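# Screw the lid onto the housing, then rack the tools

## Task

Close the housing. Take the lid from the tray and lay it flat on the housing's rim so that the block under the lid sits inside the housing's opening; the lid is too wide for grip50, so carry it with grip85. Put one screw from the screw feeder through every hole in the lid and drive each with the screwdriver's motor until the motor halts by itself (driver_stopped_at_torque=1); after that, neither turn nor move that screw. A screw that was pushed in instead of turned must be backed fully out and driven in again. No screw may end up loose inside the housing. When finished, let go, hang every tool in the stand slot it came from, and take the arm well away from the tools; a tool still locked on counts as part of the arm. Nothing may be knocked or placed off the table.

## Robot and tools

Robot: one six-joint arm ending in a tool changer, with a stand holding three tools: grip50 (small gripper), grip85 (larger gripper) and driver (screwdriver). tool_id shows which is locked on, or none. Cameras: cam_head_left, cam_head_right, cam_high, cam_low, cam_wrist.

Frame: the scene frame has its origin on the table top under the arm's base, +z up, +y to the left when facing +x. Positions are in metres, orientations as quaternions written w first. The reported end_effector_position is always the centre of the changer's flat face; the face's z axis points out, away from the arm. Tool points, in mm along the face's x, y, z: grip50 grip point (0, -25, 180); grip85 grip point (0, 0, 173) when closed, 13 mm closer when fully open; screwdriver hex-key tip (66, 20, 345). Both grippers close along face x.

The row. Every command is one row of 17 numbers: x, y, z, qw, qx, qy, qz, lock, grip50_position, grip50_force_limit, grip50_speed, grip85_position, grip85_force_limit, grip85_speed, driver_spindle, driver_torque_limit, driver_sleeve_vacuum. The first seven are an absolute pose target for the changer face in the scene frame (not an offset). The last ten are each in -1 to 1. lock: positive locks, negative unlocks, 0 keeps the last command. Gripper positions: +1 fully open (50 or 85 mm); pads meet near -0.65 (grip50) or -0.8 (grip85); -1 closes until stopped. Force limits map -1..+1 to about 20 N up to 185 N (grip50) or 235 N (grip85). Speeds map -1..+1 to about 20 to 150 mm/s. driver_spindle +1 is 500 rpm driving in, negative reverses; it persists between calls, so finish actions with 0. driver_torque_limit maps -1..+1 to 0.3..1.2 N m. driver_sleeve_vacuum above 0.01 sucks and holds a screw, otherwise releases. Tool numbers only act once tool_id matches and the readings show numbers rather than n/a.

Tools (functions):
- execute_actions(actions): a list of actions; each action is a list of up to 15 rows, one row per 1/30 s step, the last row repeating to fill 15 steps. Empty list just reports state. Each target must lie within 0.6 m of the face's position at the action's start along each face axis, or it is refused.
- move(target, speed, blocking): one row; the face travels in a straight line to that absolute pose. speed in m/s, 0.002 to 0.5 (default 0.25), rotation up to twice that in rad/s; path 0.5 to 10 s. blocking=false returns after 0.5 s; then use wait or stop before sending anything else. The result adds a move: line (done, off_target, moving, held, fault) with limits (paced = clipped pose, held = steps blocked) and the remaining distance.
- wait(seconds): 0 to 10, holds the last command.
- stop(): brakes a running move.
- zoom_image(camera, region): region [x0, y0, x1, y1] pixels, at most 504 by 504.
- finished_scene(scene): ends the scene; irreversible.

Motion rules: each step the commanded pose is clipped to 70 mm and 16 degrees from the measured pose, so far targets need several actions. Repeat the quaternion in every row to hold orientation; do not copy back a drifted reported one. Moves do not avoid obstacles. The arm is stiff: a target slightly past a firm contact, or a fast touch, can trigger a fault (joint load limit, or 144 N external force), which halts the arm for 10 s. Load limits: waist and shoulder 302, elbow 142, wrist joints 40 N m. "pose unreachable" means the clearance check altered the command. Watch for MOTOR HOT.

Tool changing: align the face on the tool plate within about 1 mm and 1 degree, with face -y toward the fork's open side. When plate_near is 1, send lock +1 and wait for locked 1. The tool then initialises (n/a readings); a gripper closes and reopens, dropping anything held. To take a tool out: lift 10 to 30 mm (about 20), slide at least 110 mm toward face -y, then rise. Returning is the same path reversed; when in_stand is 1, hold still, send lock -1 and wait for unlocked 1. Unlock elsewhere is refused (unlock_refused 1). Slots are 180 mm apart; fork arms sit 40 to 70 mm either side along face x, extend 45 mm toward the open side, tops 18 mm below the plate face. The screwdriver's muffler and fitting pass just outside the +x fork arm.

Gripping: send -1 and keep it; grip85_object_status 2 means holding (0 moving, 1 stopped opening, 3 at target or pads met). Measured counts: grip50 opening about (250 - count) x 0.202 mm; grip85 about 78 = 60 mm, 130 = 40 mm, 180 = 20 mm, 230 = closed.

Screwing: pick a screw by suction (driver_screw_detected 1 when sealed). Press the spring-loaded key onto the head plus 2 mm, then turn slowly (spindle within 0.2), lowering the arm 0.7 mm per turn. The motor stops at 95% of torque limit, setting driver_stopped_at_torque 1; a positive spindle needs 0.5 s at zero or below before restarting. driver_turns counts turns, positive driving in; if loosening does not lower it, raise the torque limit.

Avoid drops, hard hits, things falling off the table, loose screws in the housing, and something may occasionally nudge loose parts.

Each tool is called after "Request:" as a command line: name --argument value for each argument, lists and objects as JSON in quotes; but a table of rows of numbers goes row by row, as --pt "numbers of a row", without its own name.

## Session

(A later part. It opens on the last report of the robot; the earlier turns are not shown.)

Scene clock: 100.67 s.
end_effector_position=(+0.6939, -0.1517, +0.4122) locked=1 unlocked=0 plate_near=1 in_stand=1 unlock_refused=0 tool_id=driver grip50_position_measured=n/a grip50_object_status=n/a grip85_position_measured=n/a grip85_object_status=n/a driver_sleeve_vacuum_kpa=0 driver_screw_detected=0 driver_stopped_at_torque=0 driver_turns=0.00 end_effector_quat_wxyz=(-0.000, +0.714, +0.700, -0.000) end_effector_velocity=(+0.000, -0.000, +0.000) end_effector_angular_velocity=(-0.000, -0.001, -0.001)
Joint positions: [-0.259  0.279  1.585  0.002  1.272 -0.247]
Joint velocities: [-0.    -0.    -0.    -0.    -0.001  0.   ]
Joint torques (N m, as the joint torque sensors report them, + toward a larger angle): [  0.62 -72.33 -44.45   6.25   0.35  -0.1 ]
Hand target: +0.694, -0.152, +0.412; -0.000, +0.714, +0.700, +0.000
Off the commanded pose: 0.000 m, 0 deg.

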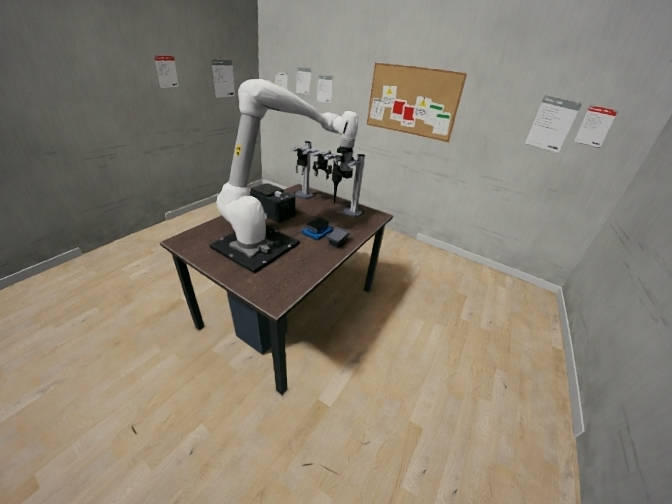

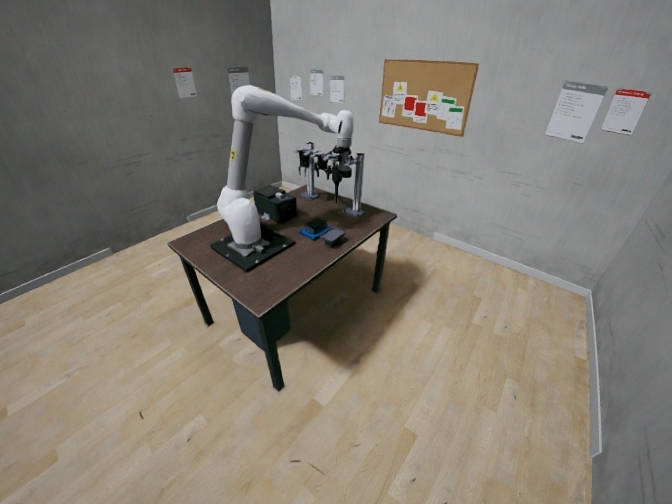

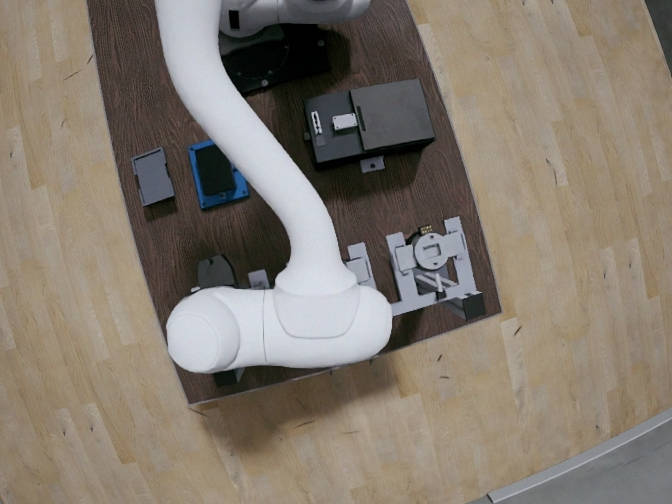

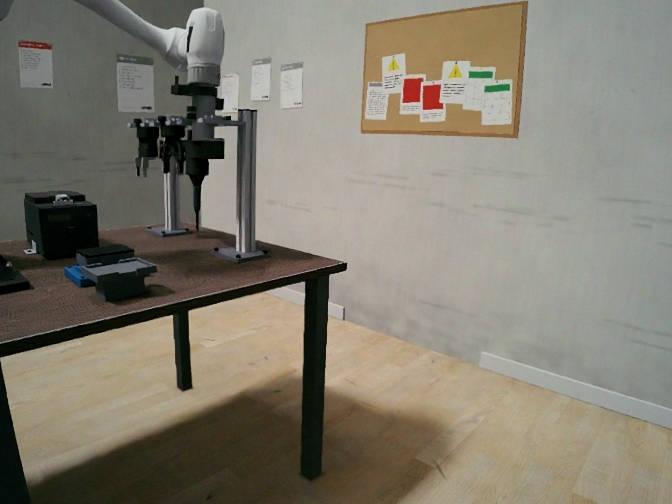

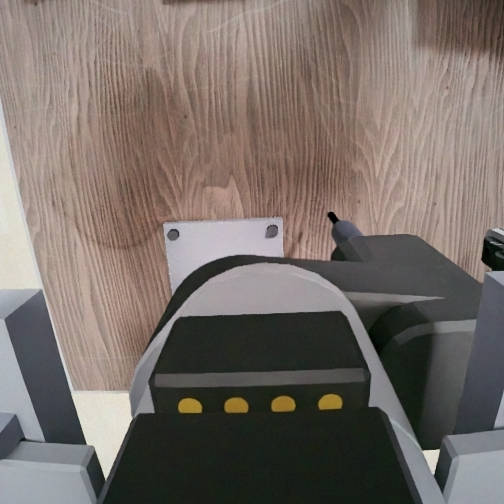

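Request:
move --target '[0.6939,-0.1517,0.432,0,0.7139,0.7003,0,0,1,0,0,1,0,0,0,0,0]' --speed 0.05

Request:
move --target '[0.570,-0.1493,0.432,0,0.7139,0.7003,0,0,1,0,0,1,0,0,0,0,0]' --speed 0.12

Request:
move --target '[0.50,-0.10,0.56,0,0.7139,0.7003,0,0,1,0,0,1,0,0,0,0,0]' --speed 0.25

Request:
move --target '[0.37,0.025,0.56,0,0.7139,0.7003,0,0,1,0,0,1,0,0,0,0,0]' --speed 0.25

Scene clock: 101.53 s.
end_effector_position=(+0.6939, -0.1516, +0.4319) locked=1 unlocked=0 plate_near=1 in_stand=0 unlock_refused=0 tool_id=driver grip50_position_measured=n/a grip50_object_status=n/a grip85_position_measured=n/a grip85_object_status=n/a driver_sleeve_vacuum_kpa=0 driver_screw_detected=0 driver_stopped_at_torque=0 driver_turns=0.00 end_effector_quat_wxyz=(-0.000, +0.714, +0.700, -0.000) end_effector_velocity=(-0.000, -0.000, +0.000) end_effector_angular_velocity=(+0.000, +0.000, -0.000)
Joint positions: [-0.259  0.27   1.56   0.002  1.306 -0.247]
Joint velocities: [-0. -0. -0.  0.  0. -0.]
Joint torques (N m, as the joint torque sensors report them, + toward a larger angle): [ -1.4  -91.15 -59.59   4.88  -0.41  -0.04]
Hand target: +0.694, -0.152, +0.432; +0.000, +0.714, +0.700, -0.000
Off the commanded pose: 0.000 m, 0 deg.
move: done

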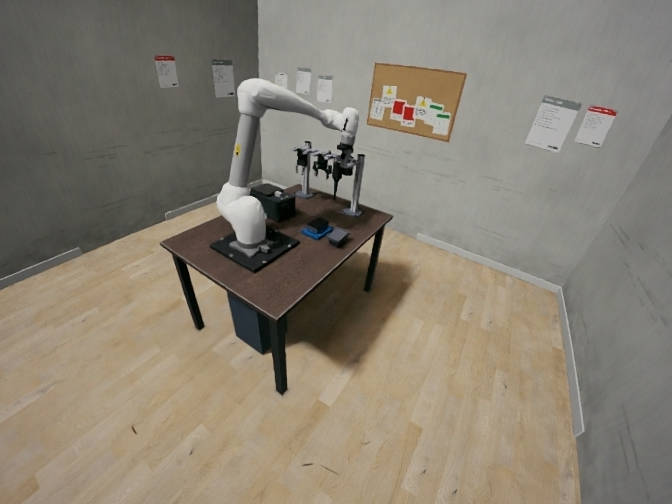

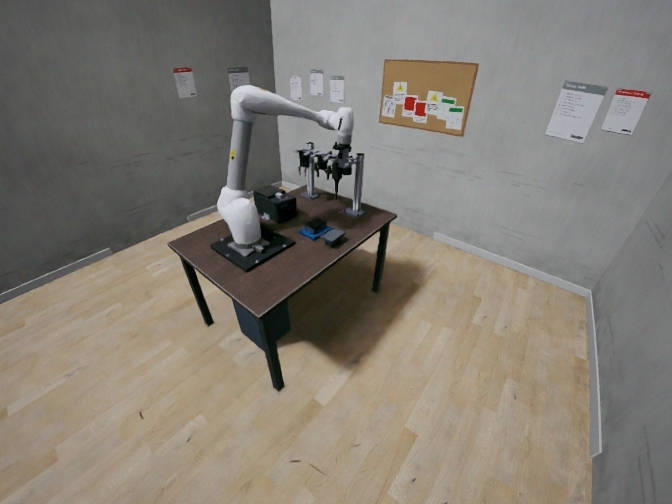

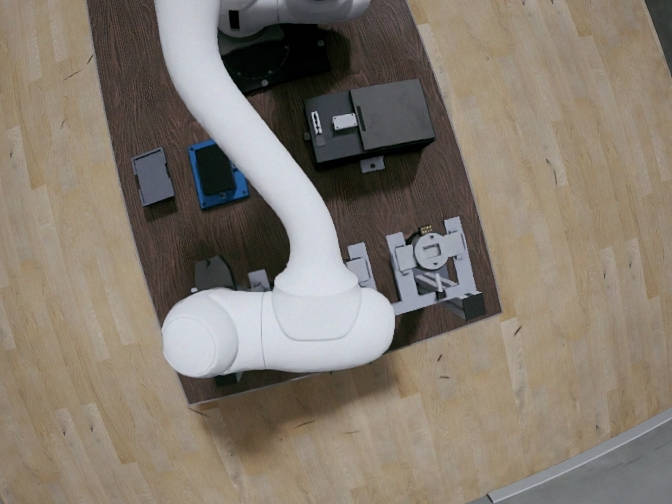

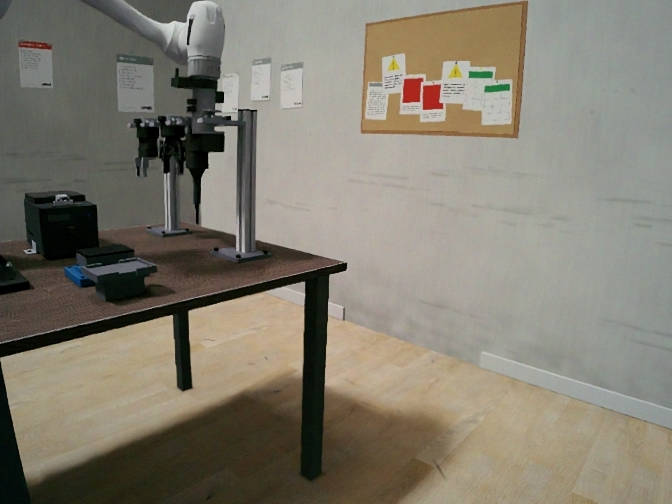

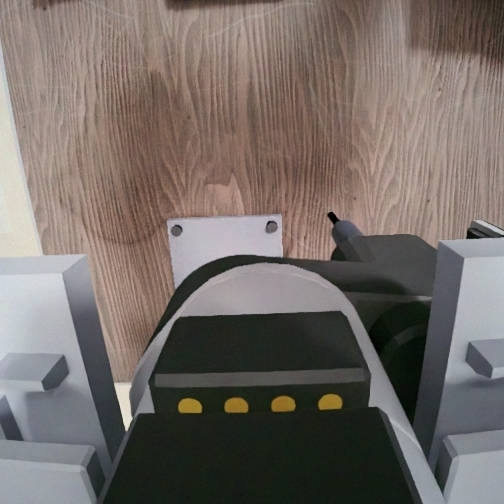

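Scene clock: 102.90 s.
end_effector_position=(+0.5701, -0.1494, +0.4319) locked=1 unlocked=0 plate_near=1 in_stand=0 unlock_refused=0 tool_id=driver grip50_position_measured=n/a grip50_object_status=n/a grip85_position_measured=n/a grip85_object_status=n/a driver_sleeve_vacuum_kpa=0 driver_screw_detected=0 driver_stopped_at_torque=0 driver_turns=0.00 end_effector_quat_wxyz=(+0.000, +0.714, +0.700, -0.000) end_effector_velocity=(-0.000, -0.000, +0.000) end_effector_angular_velocity=(-0.001, +0.000, -0.000)
Joint positions: [-0.311  0.081  1.788  0.002  1.266 -0.299]
Joint velocities: [-0.    -0.     0.    -0.001 -0.     0.   ]
Joint torques (N m, as the joint torque sensors report them, + toward a larger angle): [ -2.24 -68.07 -58.68   4.72  -0.36  -0.1 ]
Hand target: +0.570, -0.149, +0.432; -0.000, +0.714, +0.700, -0.000
Off the commanded pose: 0.000 m, 0 deg.
move: done

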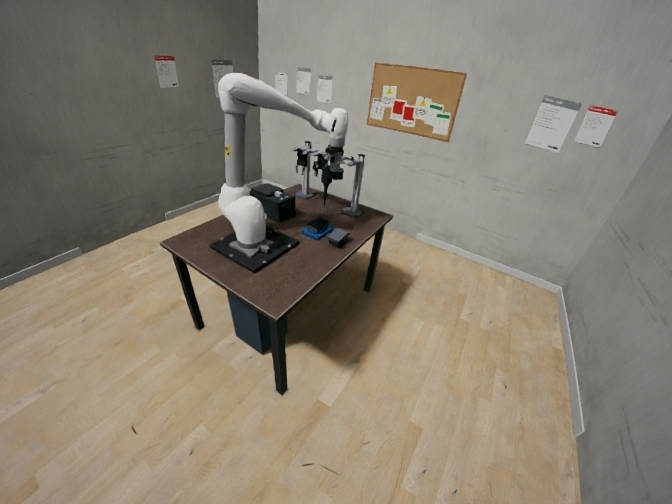

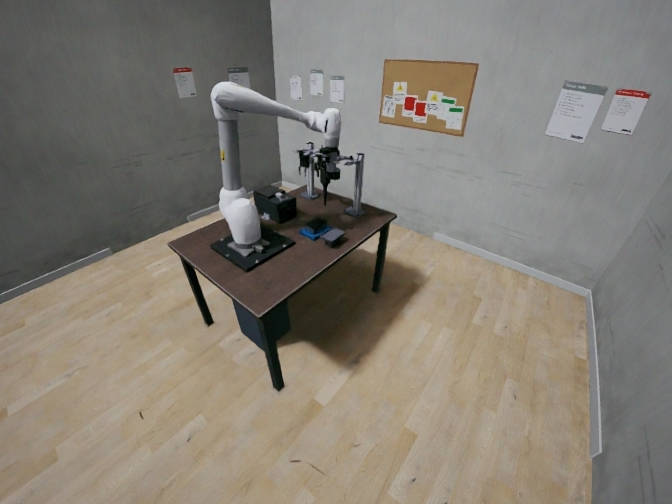

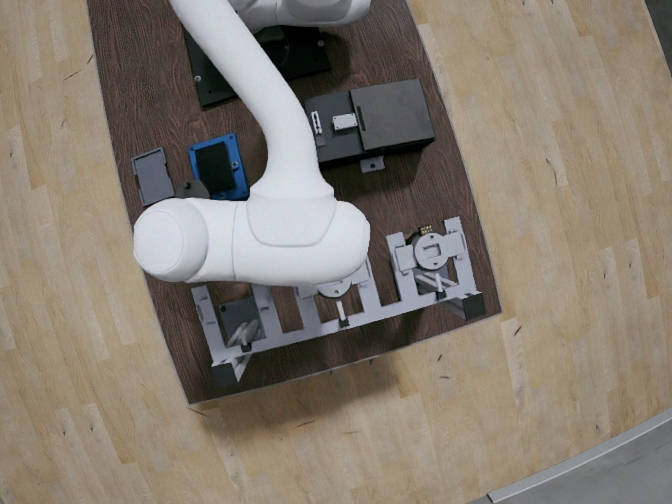

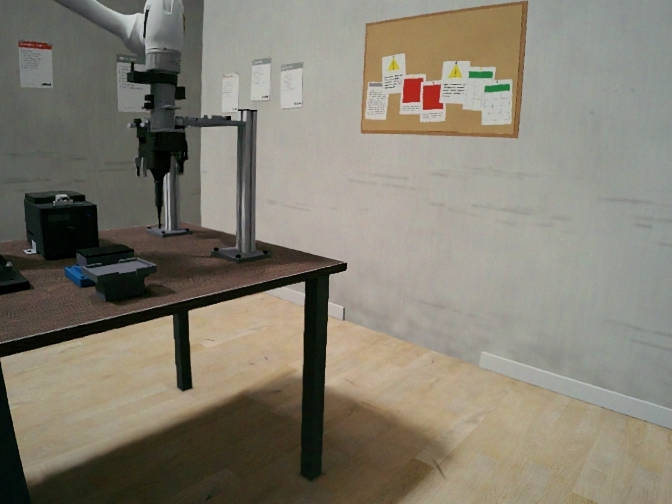

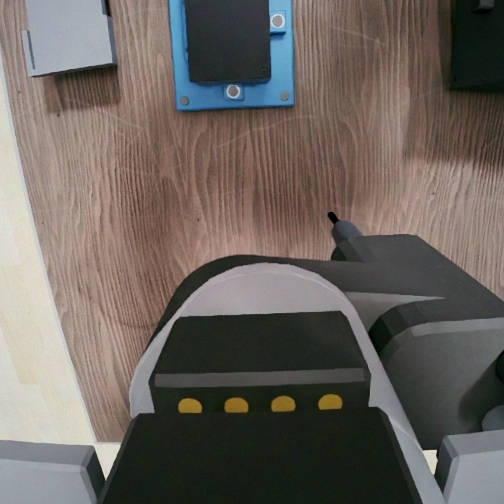

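Scene clock: 103.90 s.
end_effector_position=(+0.4997, -0.1000, +0.5599) locked=1 unlocked=0 plate_near=1 in_stand=0 unlock_refused=0 tool_id=driver grip50_position_measured=n/a grip50_object_status=n/a grip85_position_measured=n/a grip85_object_status=n/a driver_sleeve_vacuum_kpa=0 driver_screw_detected=0 driver_stopped_at_torque=0 driver_turns=0.00 end_effector_quat_wxyz=(-0.000, +0.714, +0.700, -0.000) end_effector_velocity=(+0.000, +0.000, +0.000) end_effector_angular_velocity=(+0.001, -0.001, +0.001)
Joint positions: [-0.262 -0.087  1.724  0.002  1.499 -0.249]
Joint velocities: [ 0.001 -0.    -0.     0.001 -0.    -0.   ]
Joint torques (N m, as the joint torque sensors report them, + toward a larger angle): [ -0.61 -49.81 -61.19   5.19  -0.4    0.22]
Hand target: +0.500, -0.100, +0.560; +0.000, +0.714, +0.700, +0.000
Off the commanded pose: 0.000 m, 0 deg.
move: done

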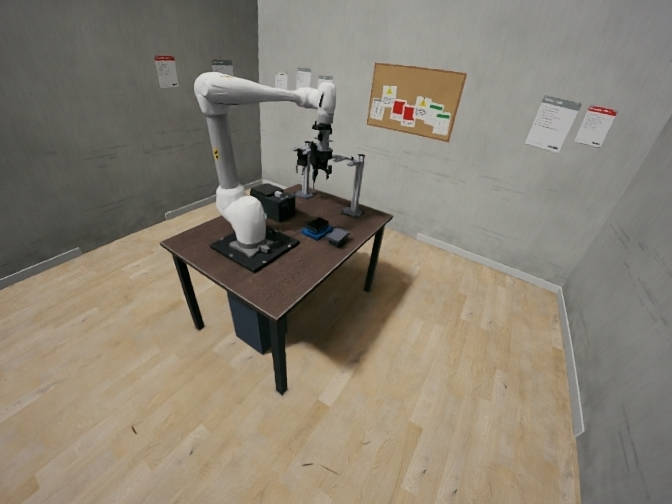

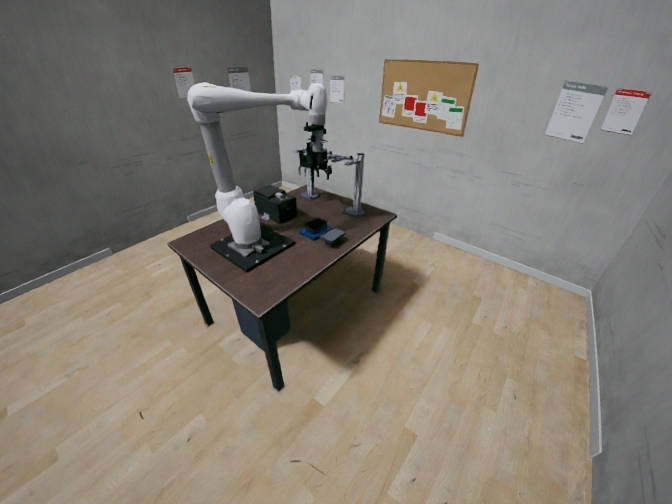

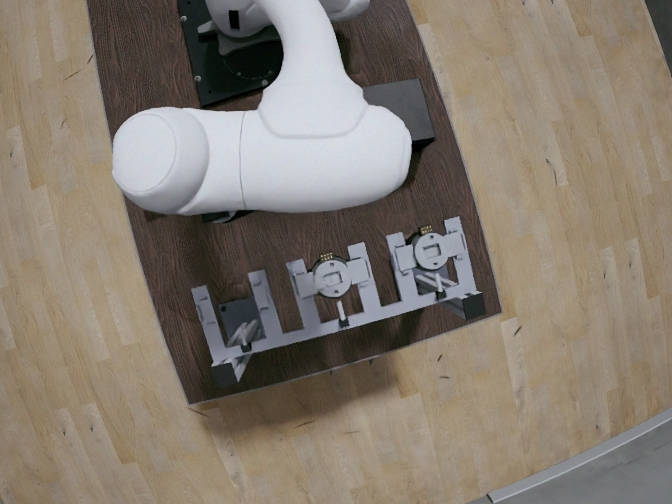

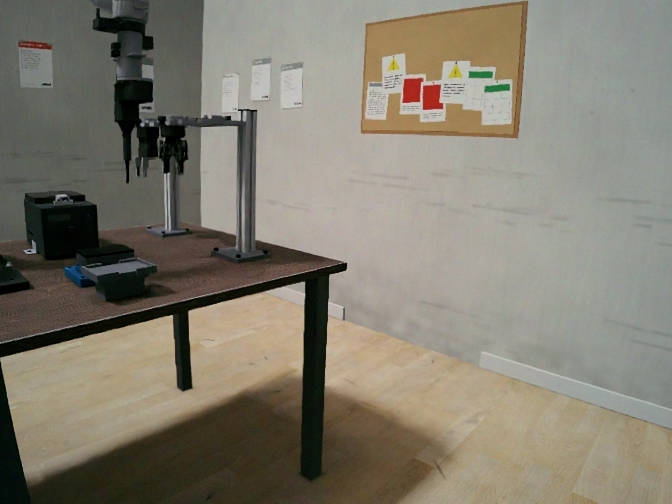

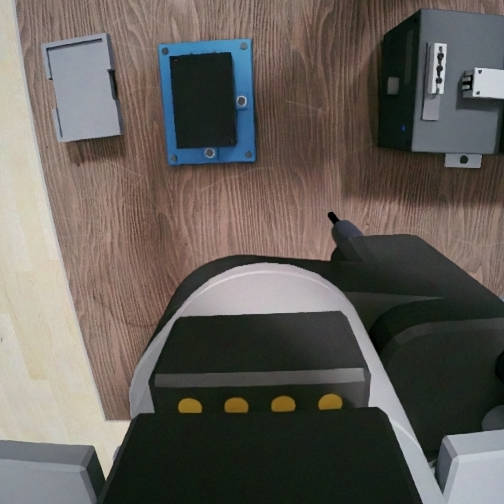

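Scene clock: 105.03 s.
end_effector_position=(+0.3699, +0.0248, +0.5599) locked=1 unlocked=0 plate_near=1 in_stand=0 unlock_refused=0 tool_id=driver grip50_position_measured=n/a grip50_object_status=n/a grip85_position_measured=n/a grip85_object_status=n/a driver_sleeve_vacuum_kpa=0 driver_screw_detected=0 driver_stopped_at_torque=0 driver_turns=0.00 end_effector_quat_wxyz=(-0.000, +0.714, +0.700, +0.000) end_effector_velocity=(-0.000, +0.000, +0.000) end_effector_angular_velocity=(+0.000, +0.001, +0.001)
Joint positions: [-0.021 -0.319  1.905  0.     1.549 -0.008]
Joint velocities: [ 0.001 -0.     0.     0.     0.001  0.   ]
Joint torques (N m, as the joint torque sensors report them, + toward a larger angle): [ -1.53 -23.11 -62.25   5.05  -0.54  -0.07]
Hand target: +0.370, +0.025, +0.560; -0.000, +0.714, +0.700, +0.000
Off the commanded pose: 0.000 m, 0 deg.
move: done

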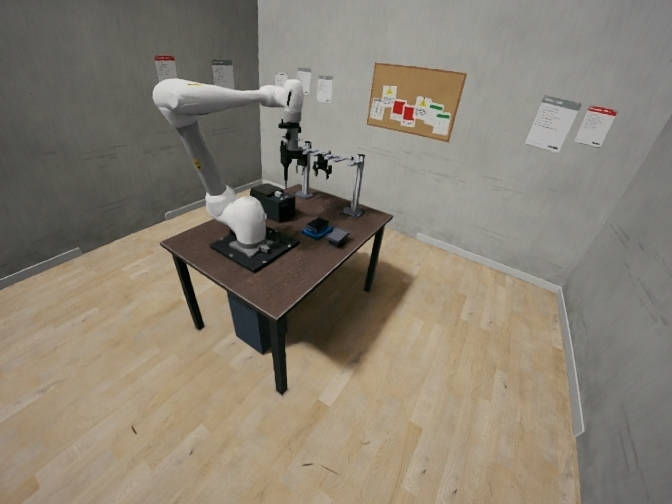

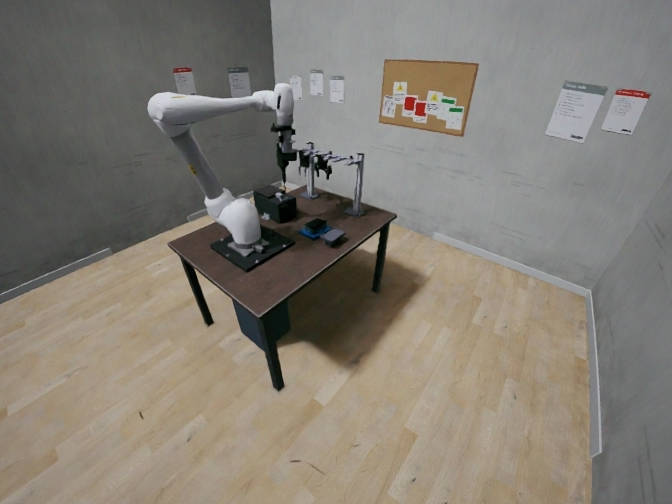

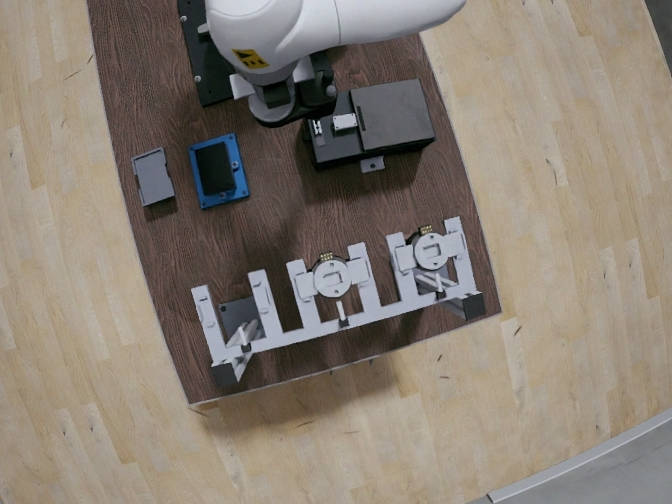

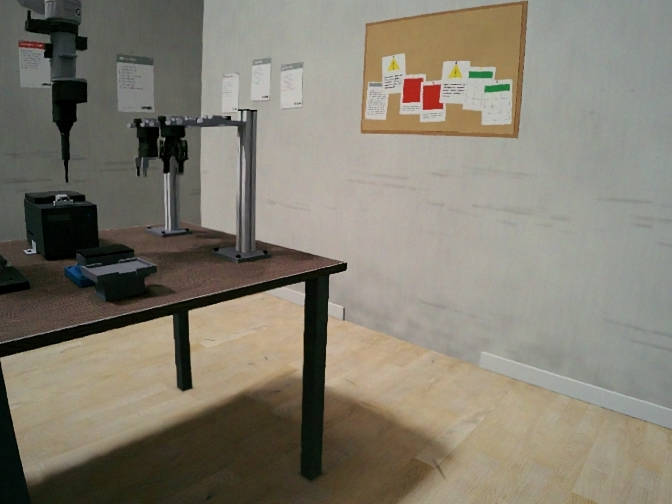

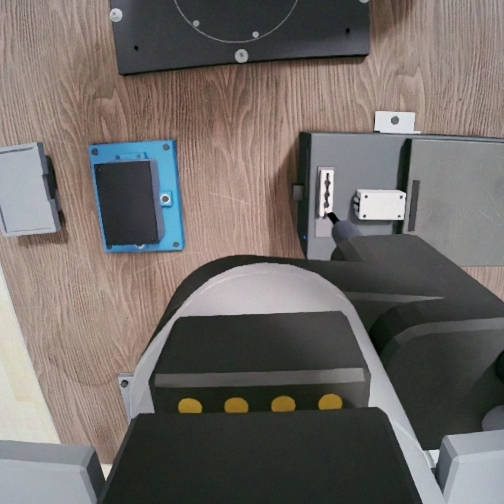

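Request:
zoom_image --camera "cam_wrist" --region '[290, 150, 390, 250]'

Request:
zoom_image --camera "cam_low" --region '[10, 150, 130, 270]'

Region (290, 150, 390, 250) of cam_wrist's 504x504 image, scaled by 5.040, with more detail than that image has.

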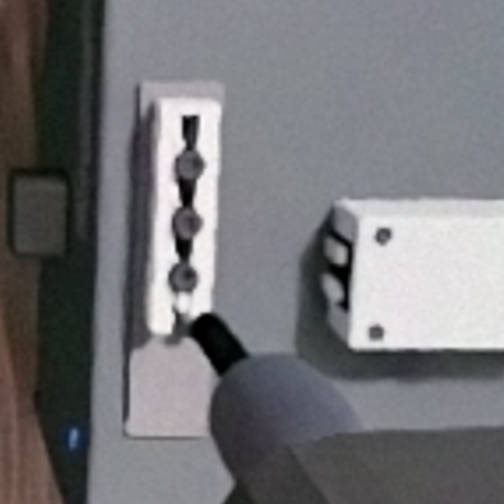

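Region (10, 150, 130, 270) of cam_low's 672x504 image, scaled by 4.200, with more detail than that image has.

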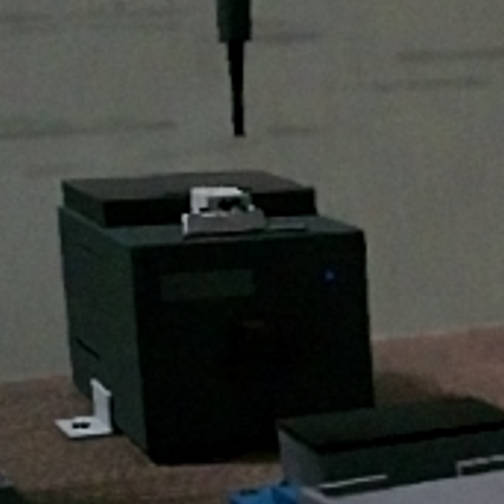

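Request:
move --target '[0.3722,0.0292,0.52,0,0.7139,0.7003,0,0,1,0,0,1,0,0,0,0,0]' --speed 0.1

Request:
zoom_image --camera "cam_wrist" --region '[300, 170, 360, 230]'

Request:
zoom_image --camera "cam_low" --region '[35, 170, 95, 230]'

Scene clock: 106.27 s.
end_effector_position=(+0.3723, +0.0292, +0.5201) locked=1 unlocked=0 plate_near=1 in_stand=0 unlock_refused=0 tool_id=driver grip50_position_measured=n/a grip50_object_status=n/a grip85_position_measured=n/a grip85_object_status=n/a driver_sleeve_vacuum_kpa=0 driver_screw_detected=0 driver_stopped_at_torque=0 driver_turns=0.00 end_effector_quat_wxyz=(+0.000, +0.714, +0.700, +0.000) end_effector_velocity=(+0.000, +0.000, -0.000) end_effector_angular_velocity=(+0.001, -0.000, -0.001)
Joint positions: [-0.009 -0.311  1.971  0.     1.475  0.004]
Joint velocities: [-0.     0.     0.001  0.001 -0.001  0.   ]
Joint torques (N m, as the joint torque sensors report them, + toward a larger angle): [ -0.42 -20.93 -61.2    5.06  -0.25  -0.04]
Hand target: +0.372, +0.029, +0.520; -0.000, +0.714, +0.700, +0.000
Off the commanded pose: 0.000 m, 0 deg.
move: done

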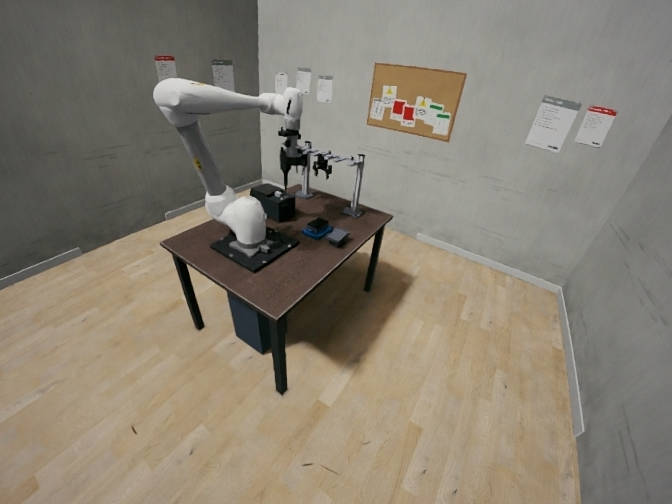

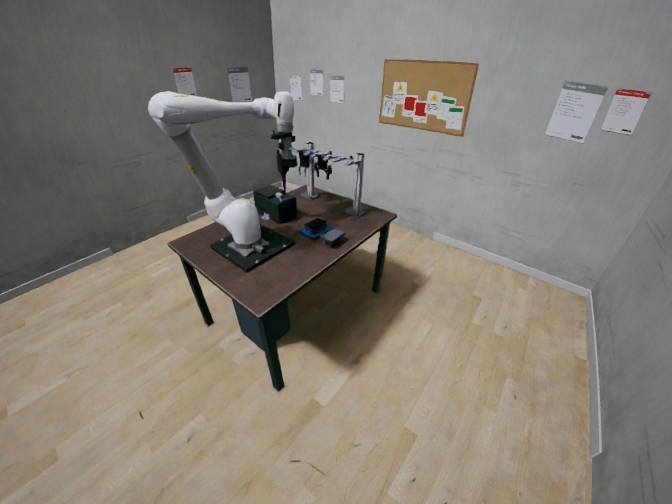

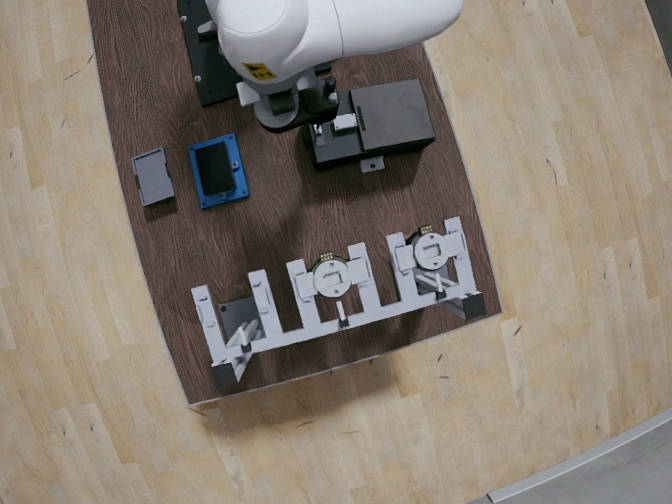

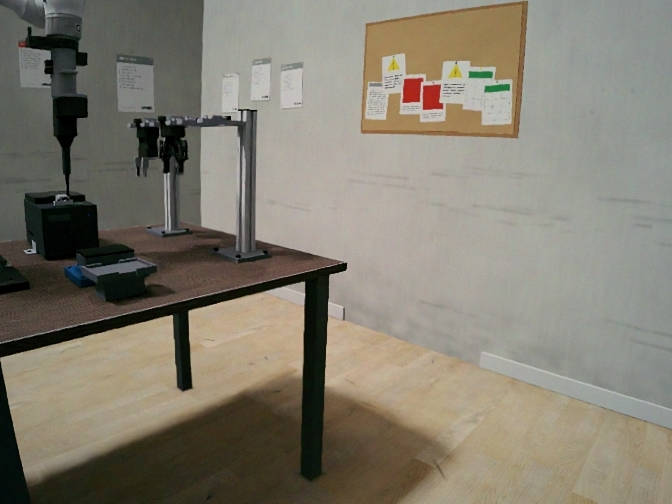

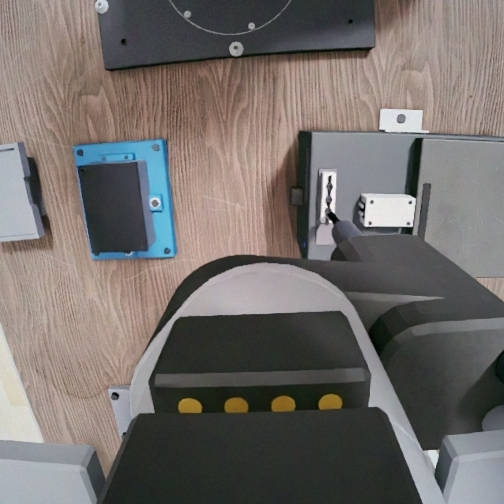

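Region (300, 170, 360, 230) of cam_wrist's 504x504 image, scaled by 8.400, with more detail than that image has.

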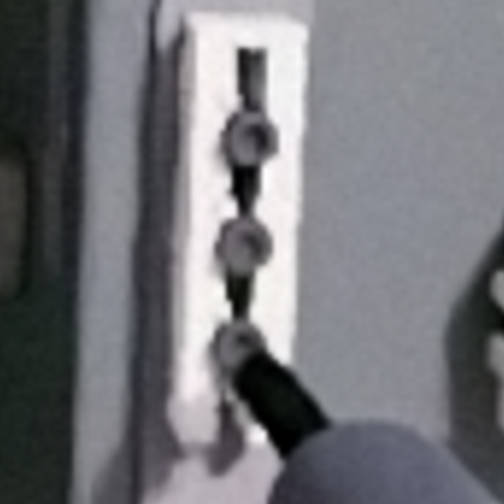

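Region (35, 170, 95, 230) of cam_low's 672x504 image, scaled by 8.400, with more detail than that image has.

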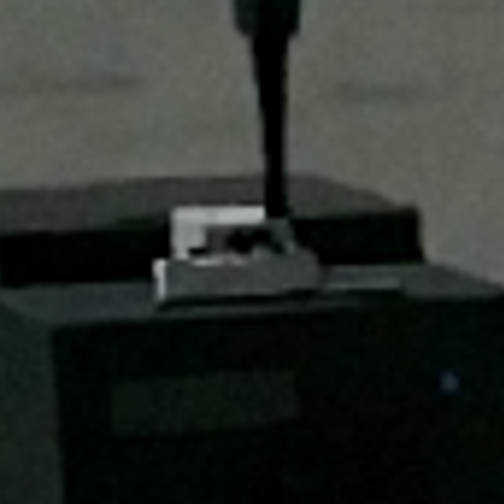

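Request:
move --target '[0.3720,0.0292,0.512,0,0.7139,0.7003,0,0,1,0,0,1,0,0,0,0,1]' --speed 0.03

Request:
zoom_image --camera "cam_wrist" --region '[310, 185, 350, 225]'

Request:
zoom_image --camera "cam_low" --region '[45, 180, 85, 220]'

Scene clock: 107.33 s.
end_effector_position=(+0.3720, +0.0292, +0.5120) locked=1 unlocked=0 plate_near=1 in_stand=0 unlock_refused=0 tool_id=driver grip50_position_measured=n/a grip50_object_status=n/a grip85_position_measured=n/a grip85_object_status=n/a driver_sleeve_vacuum_kpa=14 driver_screw_detected=0 driver_stopped_at_torque=0 driver_turns=0.00 end_effector_quat_wxyz=(+0.000, +0.714, +0.700, +0.000) end_effector_velocity=(-0.000, -0.000, -0.001) end_effector_angular_velocity=(+0.000, +0.001, -0.000)
Joint positions: [-0.009 -0.31   1.985  0.     1.46   0.004]
Joint velocities: [-0.     0.     0.001  0.    -0.     0.   ]
Joint torques (N m, as the joint torque sensors report them, + toward a larger angle): [ -1.27 -20.36 -58.26   5.08  -0.62  -0.16]
Hand target: +0.372, +0.029, +0.512; -0.000, +0.714, +0.700, +0.000
Off the commanded pose: 0.000 m, 0 deg.
move: done

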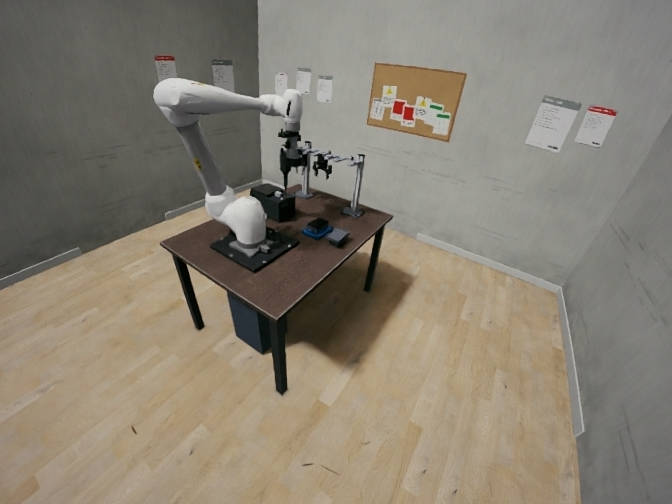

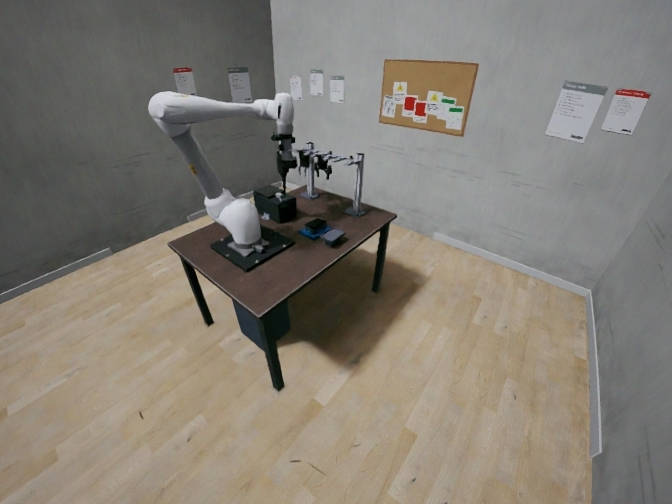

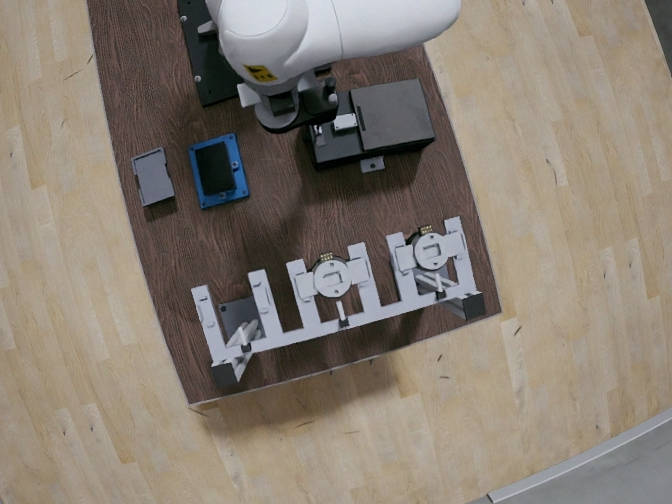

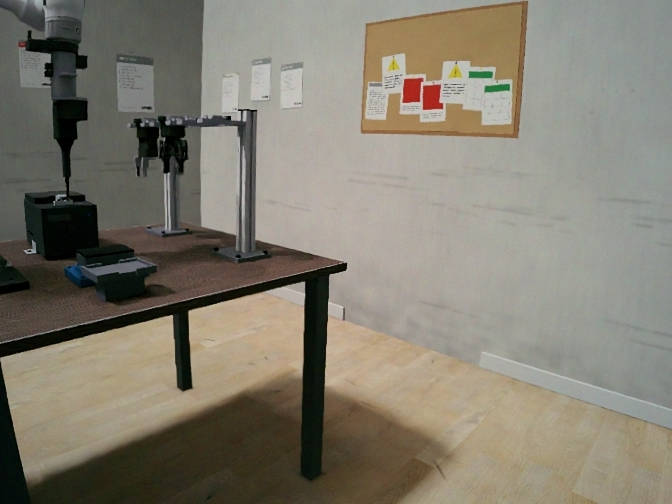

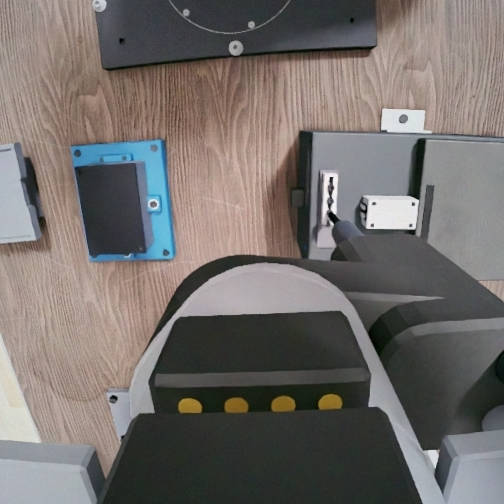

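Region (310, 185, 350, 225) of cam_wrist's 504x504 image, scaled by 12.600, with more detail than that image has.

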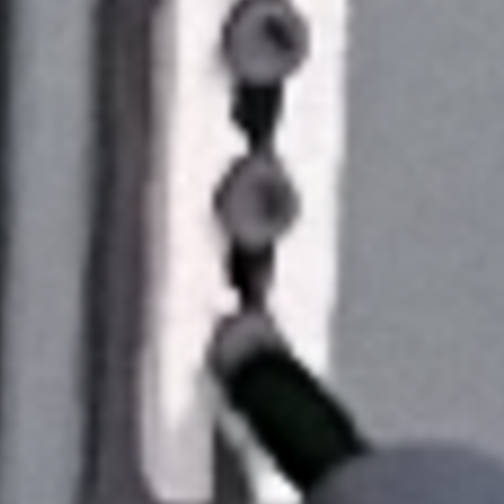

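Region (45, 180, 85, 220) of cam_low's 672x504 image, scaled by 12.600, with more detail than that image has.

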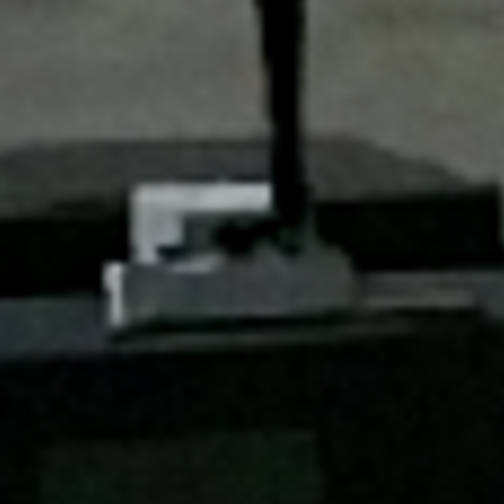

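Request:
move --target '[0.3717,0.0296,0.508,0,0.7139,0.7003,0,0,1,0,0,1,0,0,0,0,1]' --speed 0.02

Request:
zoom_image --camera "cam_wrist" --region '[310, 185, 350, 225]'

Request:
zoom_image --camera "cam_low" --region '[45, 180, 85, 220]'

Scene clock: 108.30 s.
end_effector_position=(+0.3717, +0.0296, +0.5080) locked=1 unlocked=0 plate_near=1 in_stand=0 unlock_refused=0 tool_id=driver grip50_position_measured=n/a grip50_object_status=n/a grip85_position_measured=n/a grip85_object_status=n/a driver_sleeve_vacuum_kpa=14 driver_screw_detected=0 driver_stopped_at_torque=0 driver_turns=0.00 end_effector_quat_wxyz=(+0.000, +0.714, +0.700, +0.000) end_effector_velocity=(-0.000, +0.000, -0.000) end_effector_angular_velocity=(+0.001, +0.001, +0.001)
Joint positions: [-0.008 -0.309  1.992  0.     1.453  0.005]
Joint velocities: [ 0.     0.     0.     0.001  0.001 -0.001]
Joint torques (N m, as the joint torque sensors report them, + toward a larger angle): [ -0.23 -18.81 -57.76   5.77  -0.52   0.  ]
Hand target: +0.372, +0.030, +0.508; -0.000, +0.714, +0.700, +0.000
Off the commanded pose: 0.000 m, 0 deg.
move: done

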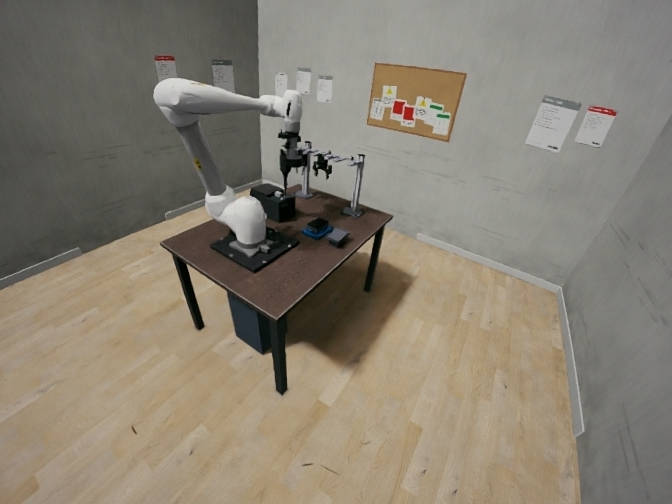

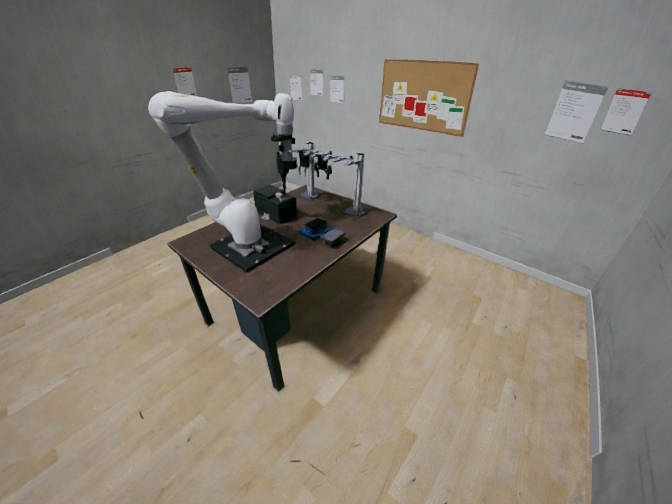

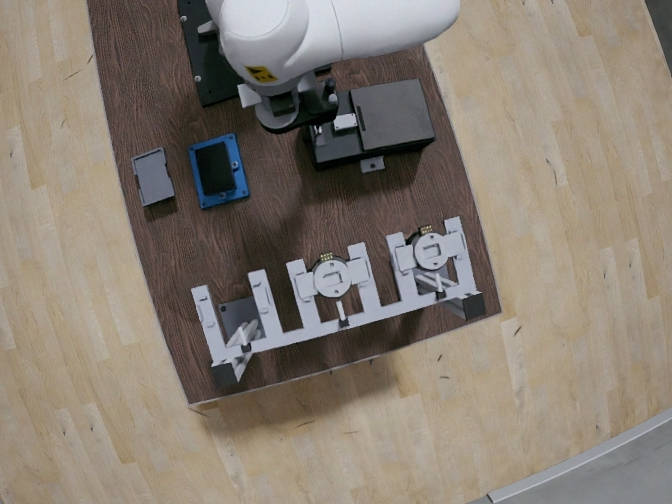

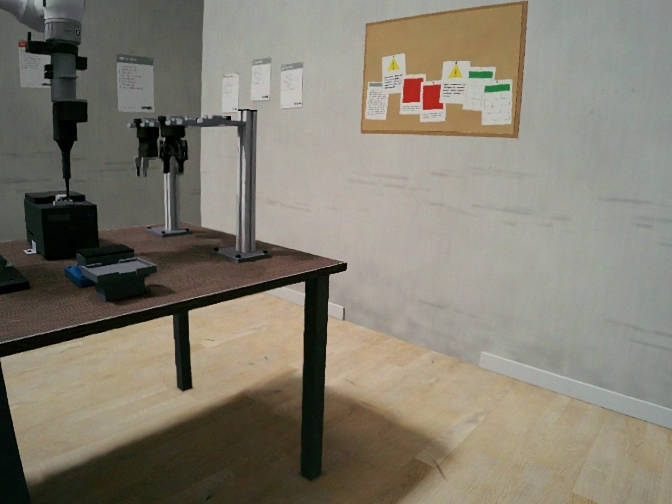

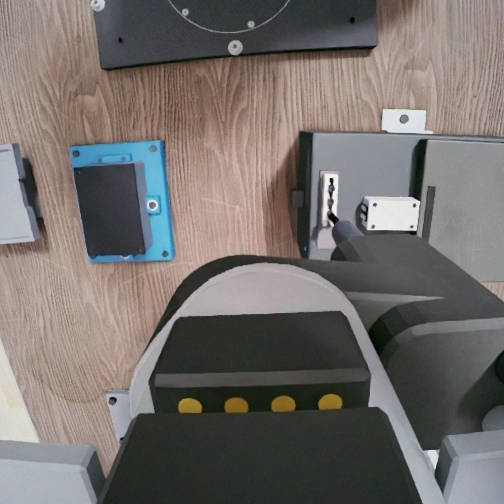

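Region (310, 185, 350, 225) of cam_wrist's 504x504 image, scaled by 12.600, with more detail than that image has.

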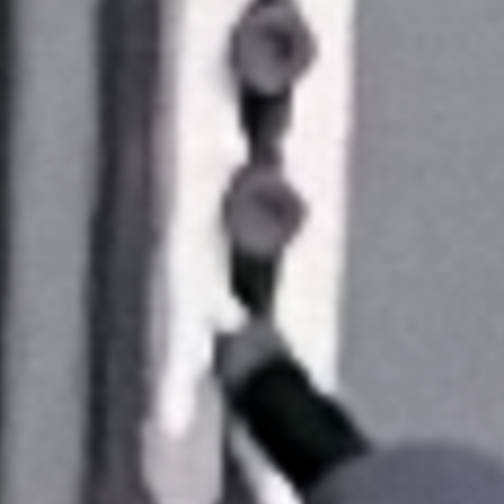

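Region (45, 180, 85, 220) of cam_low's 672x504 image, scaled by 12.600, with more detail than that image has.

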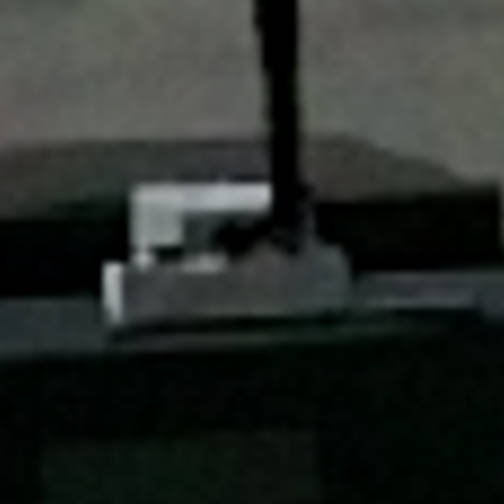

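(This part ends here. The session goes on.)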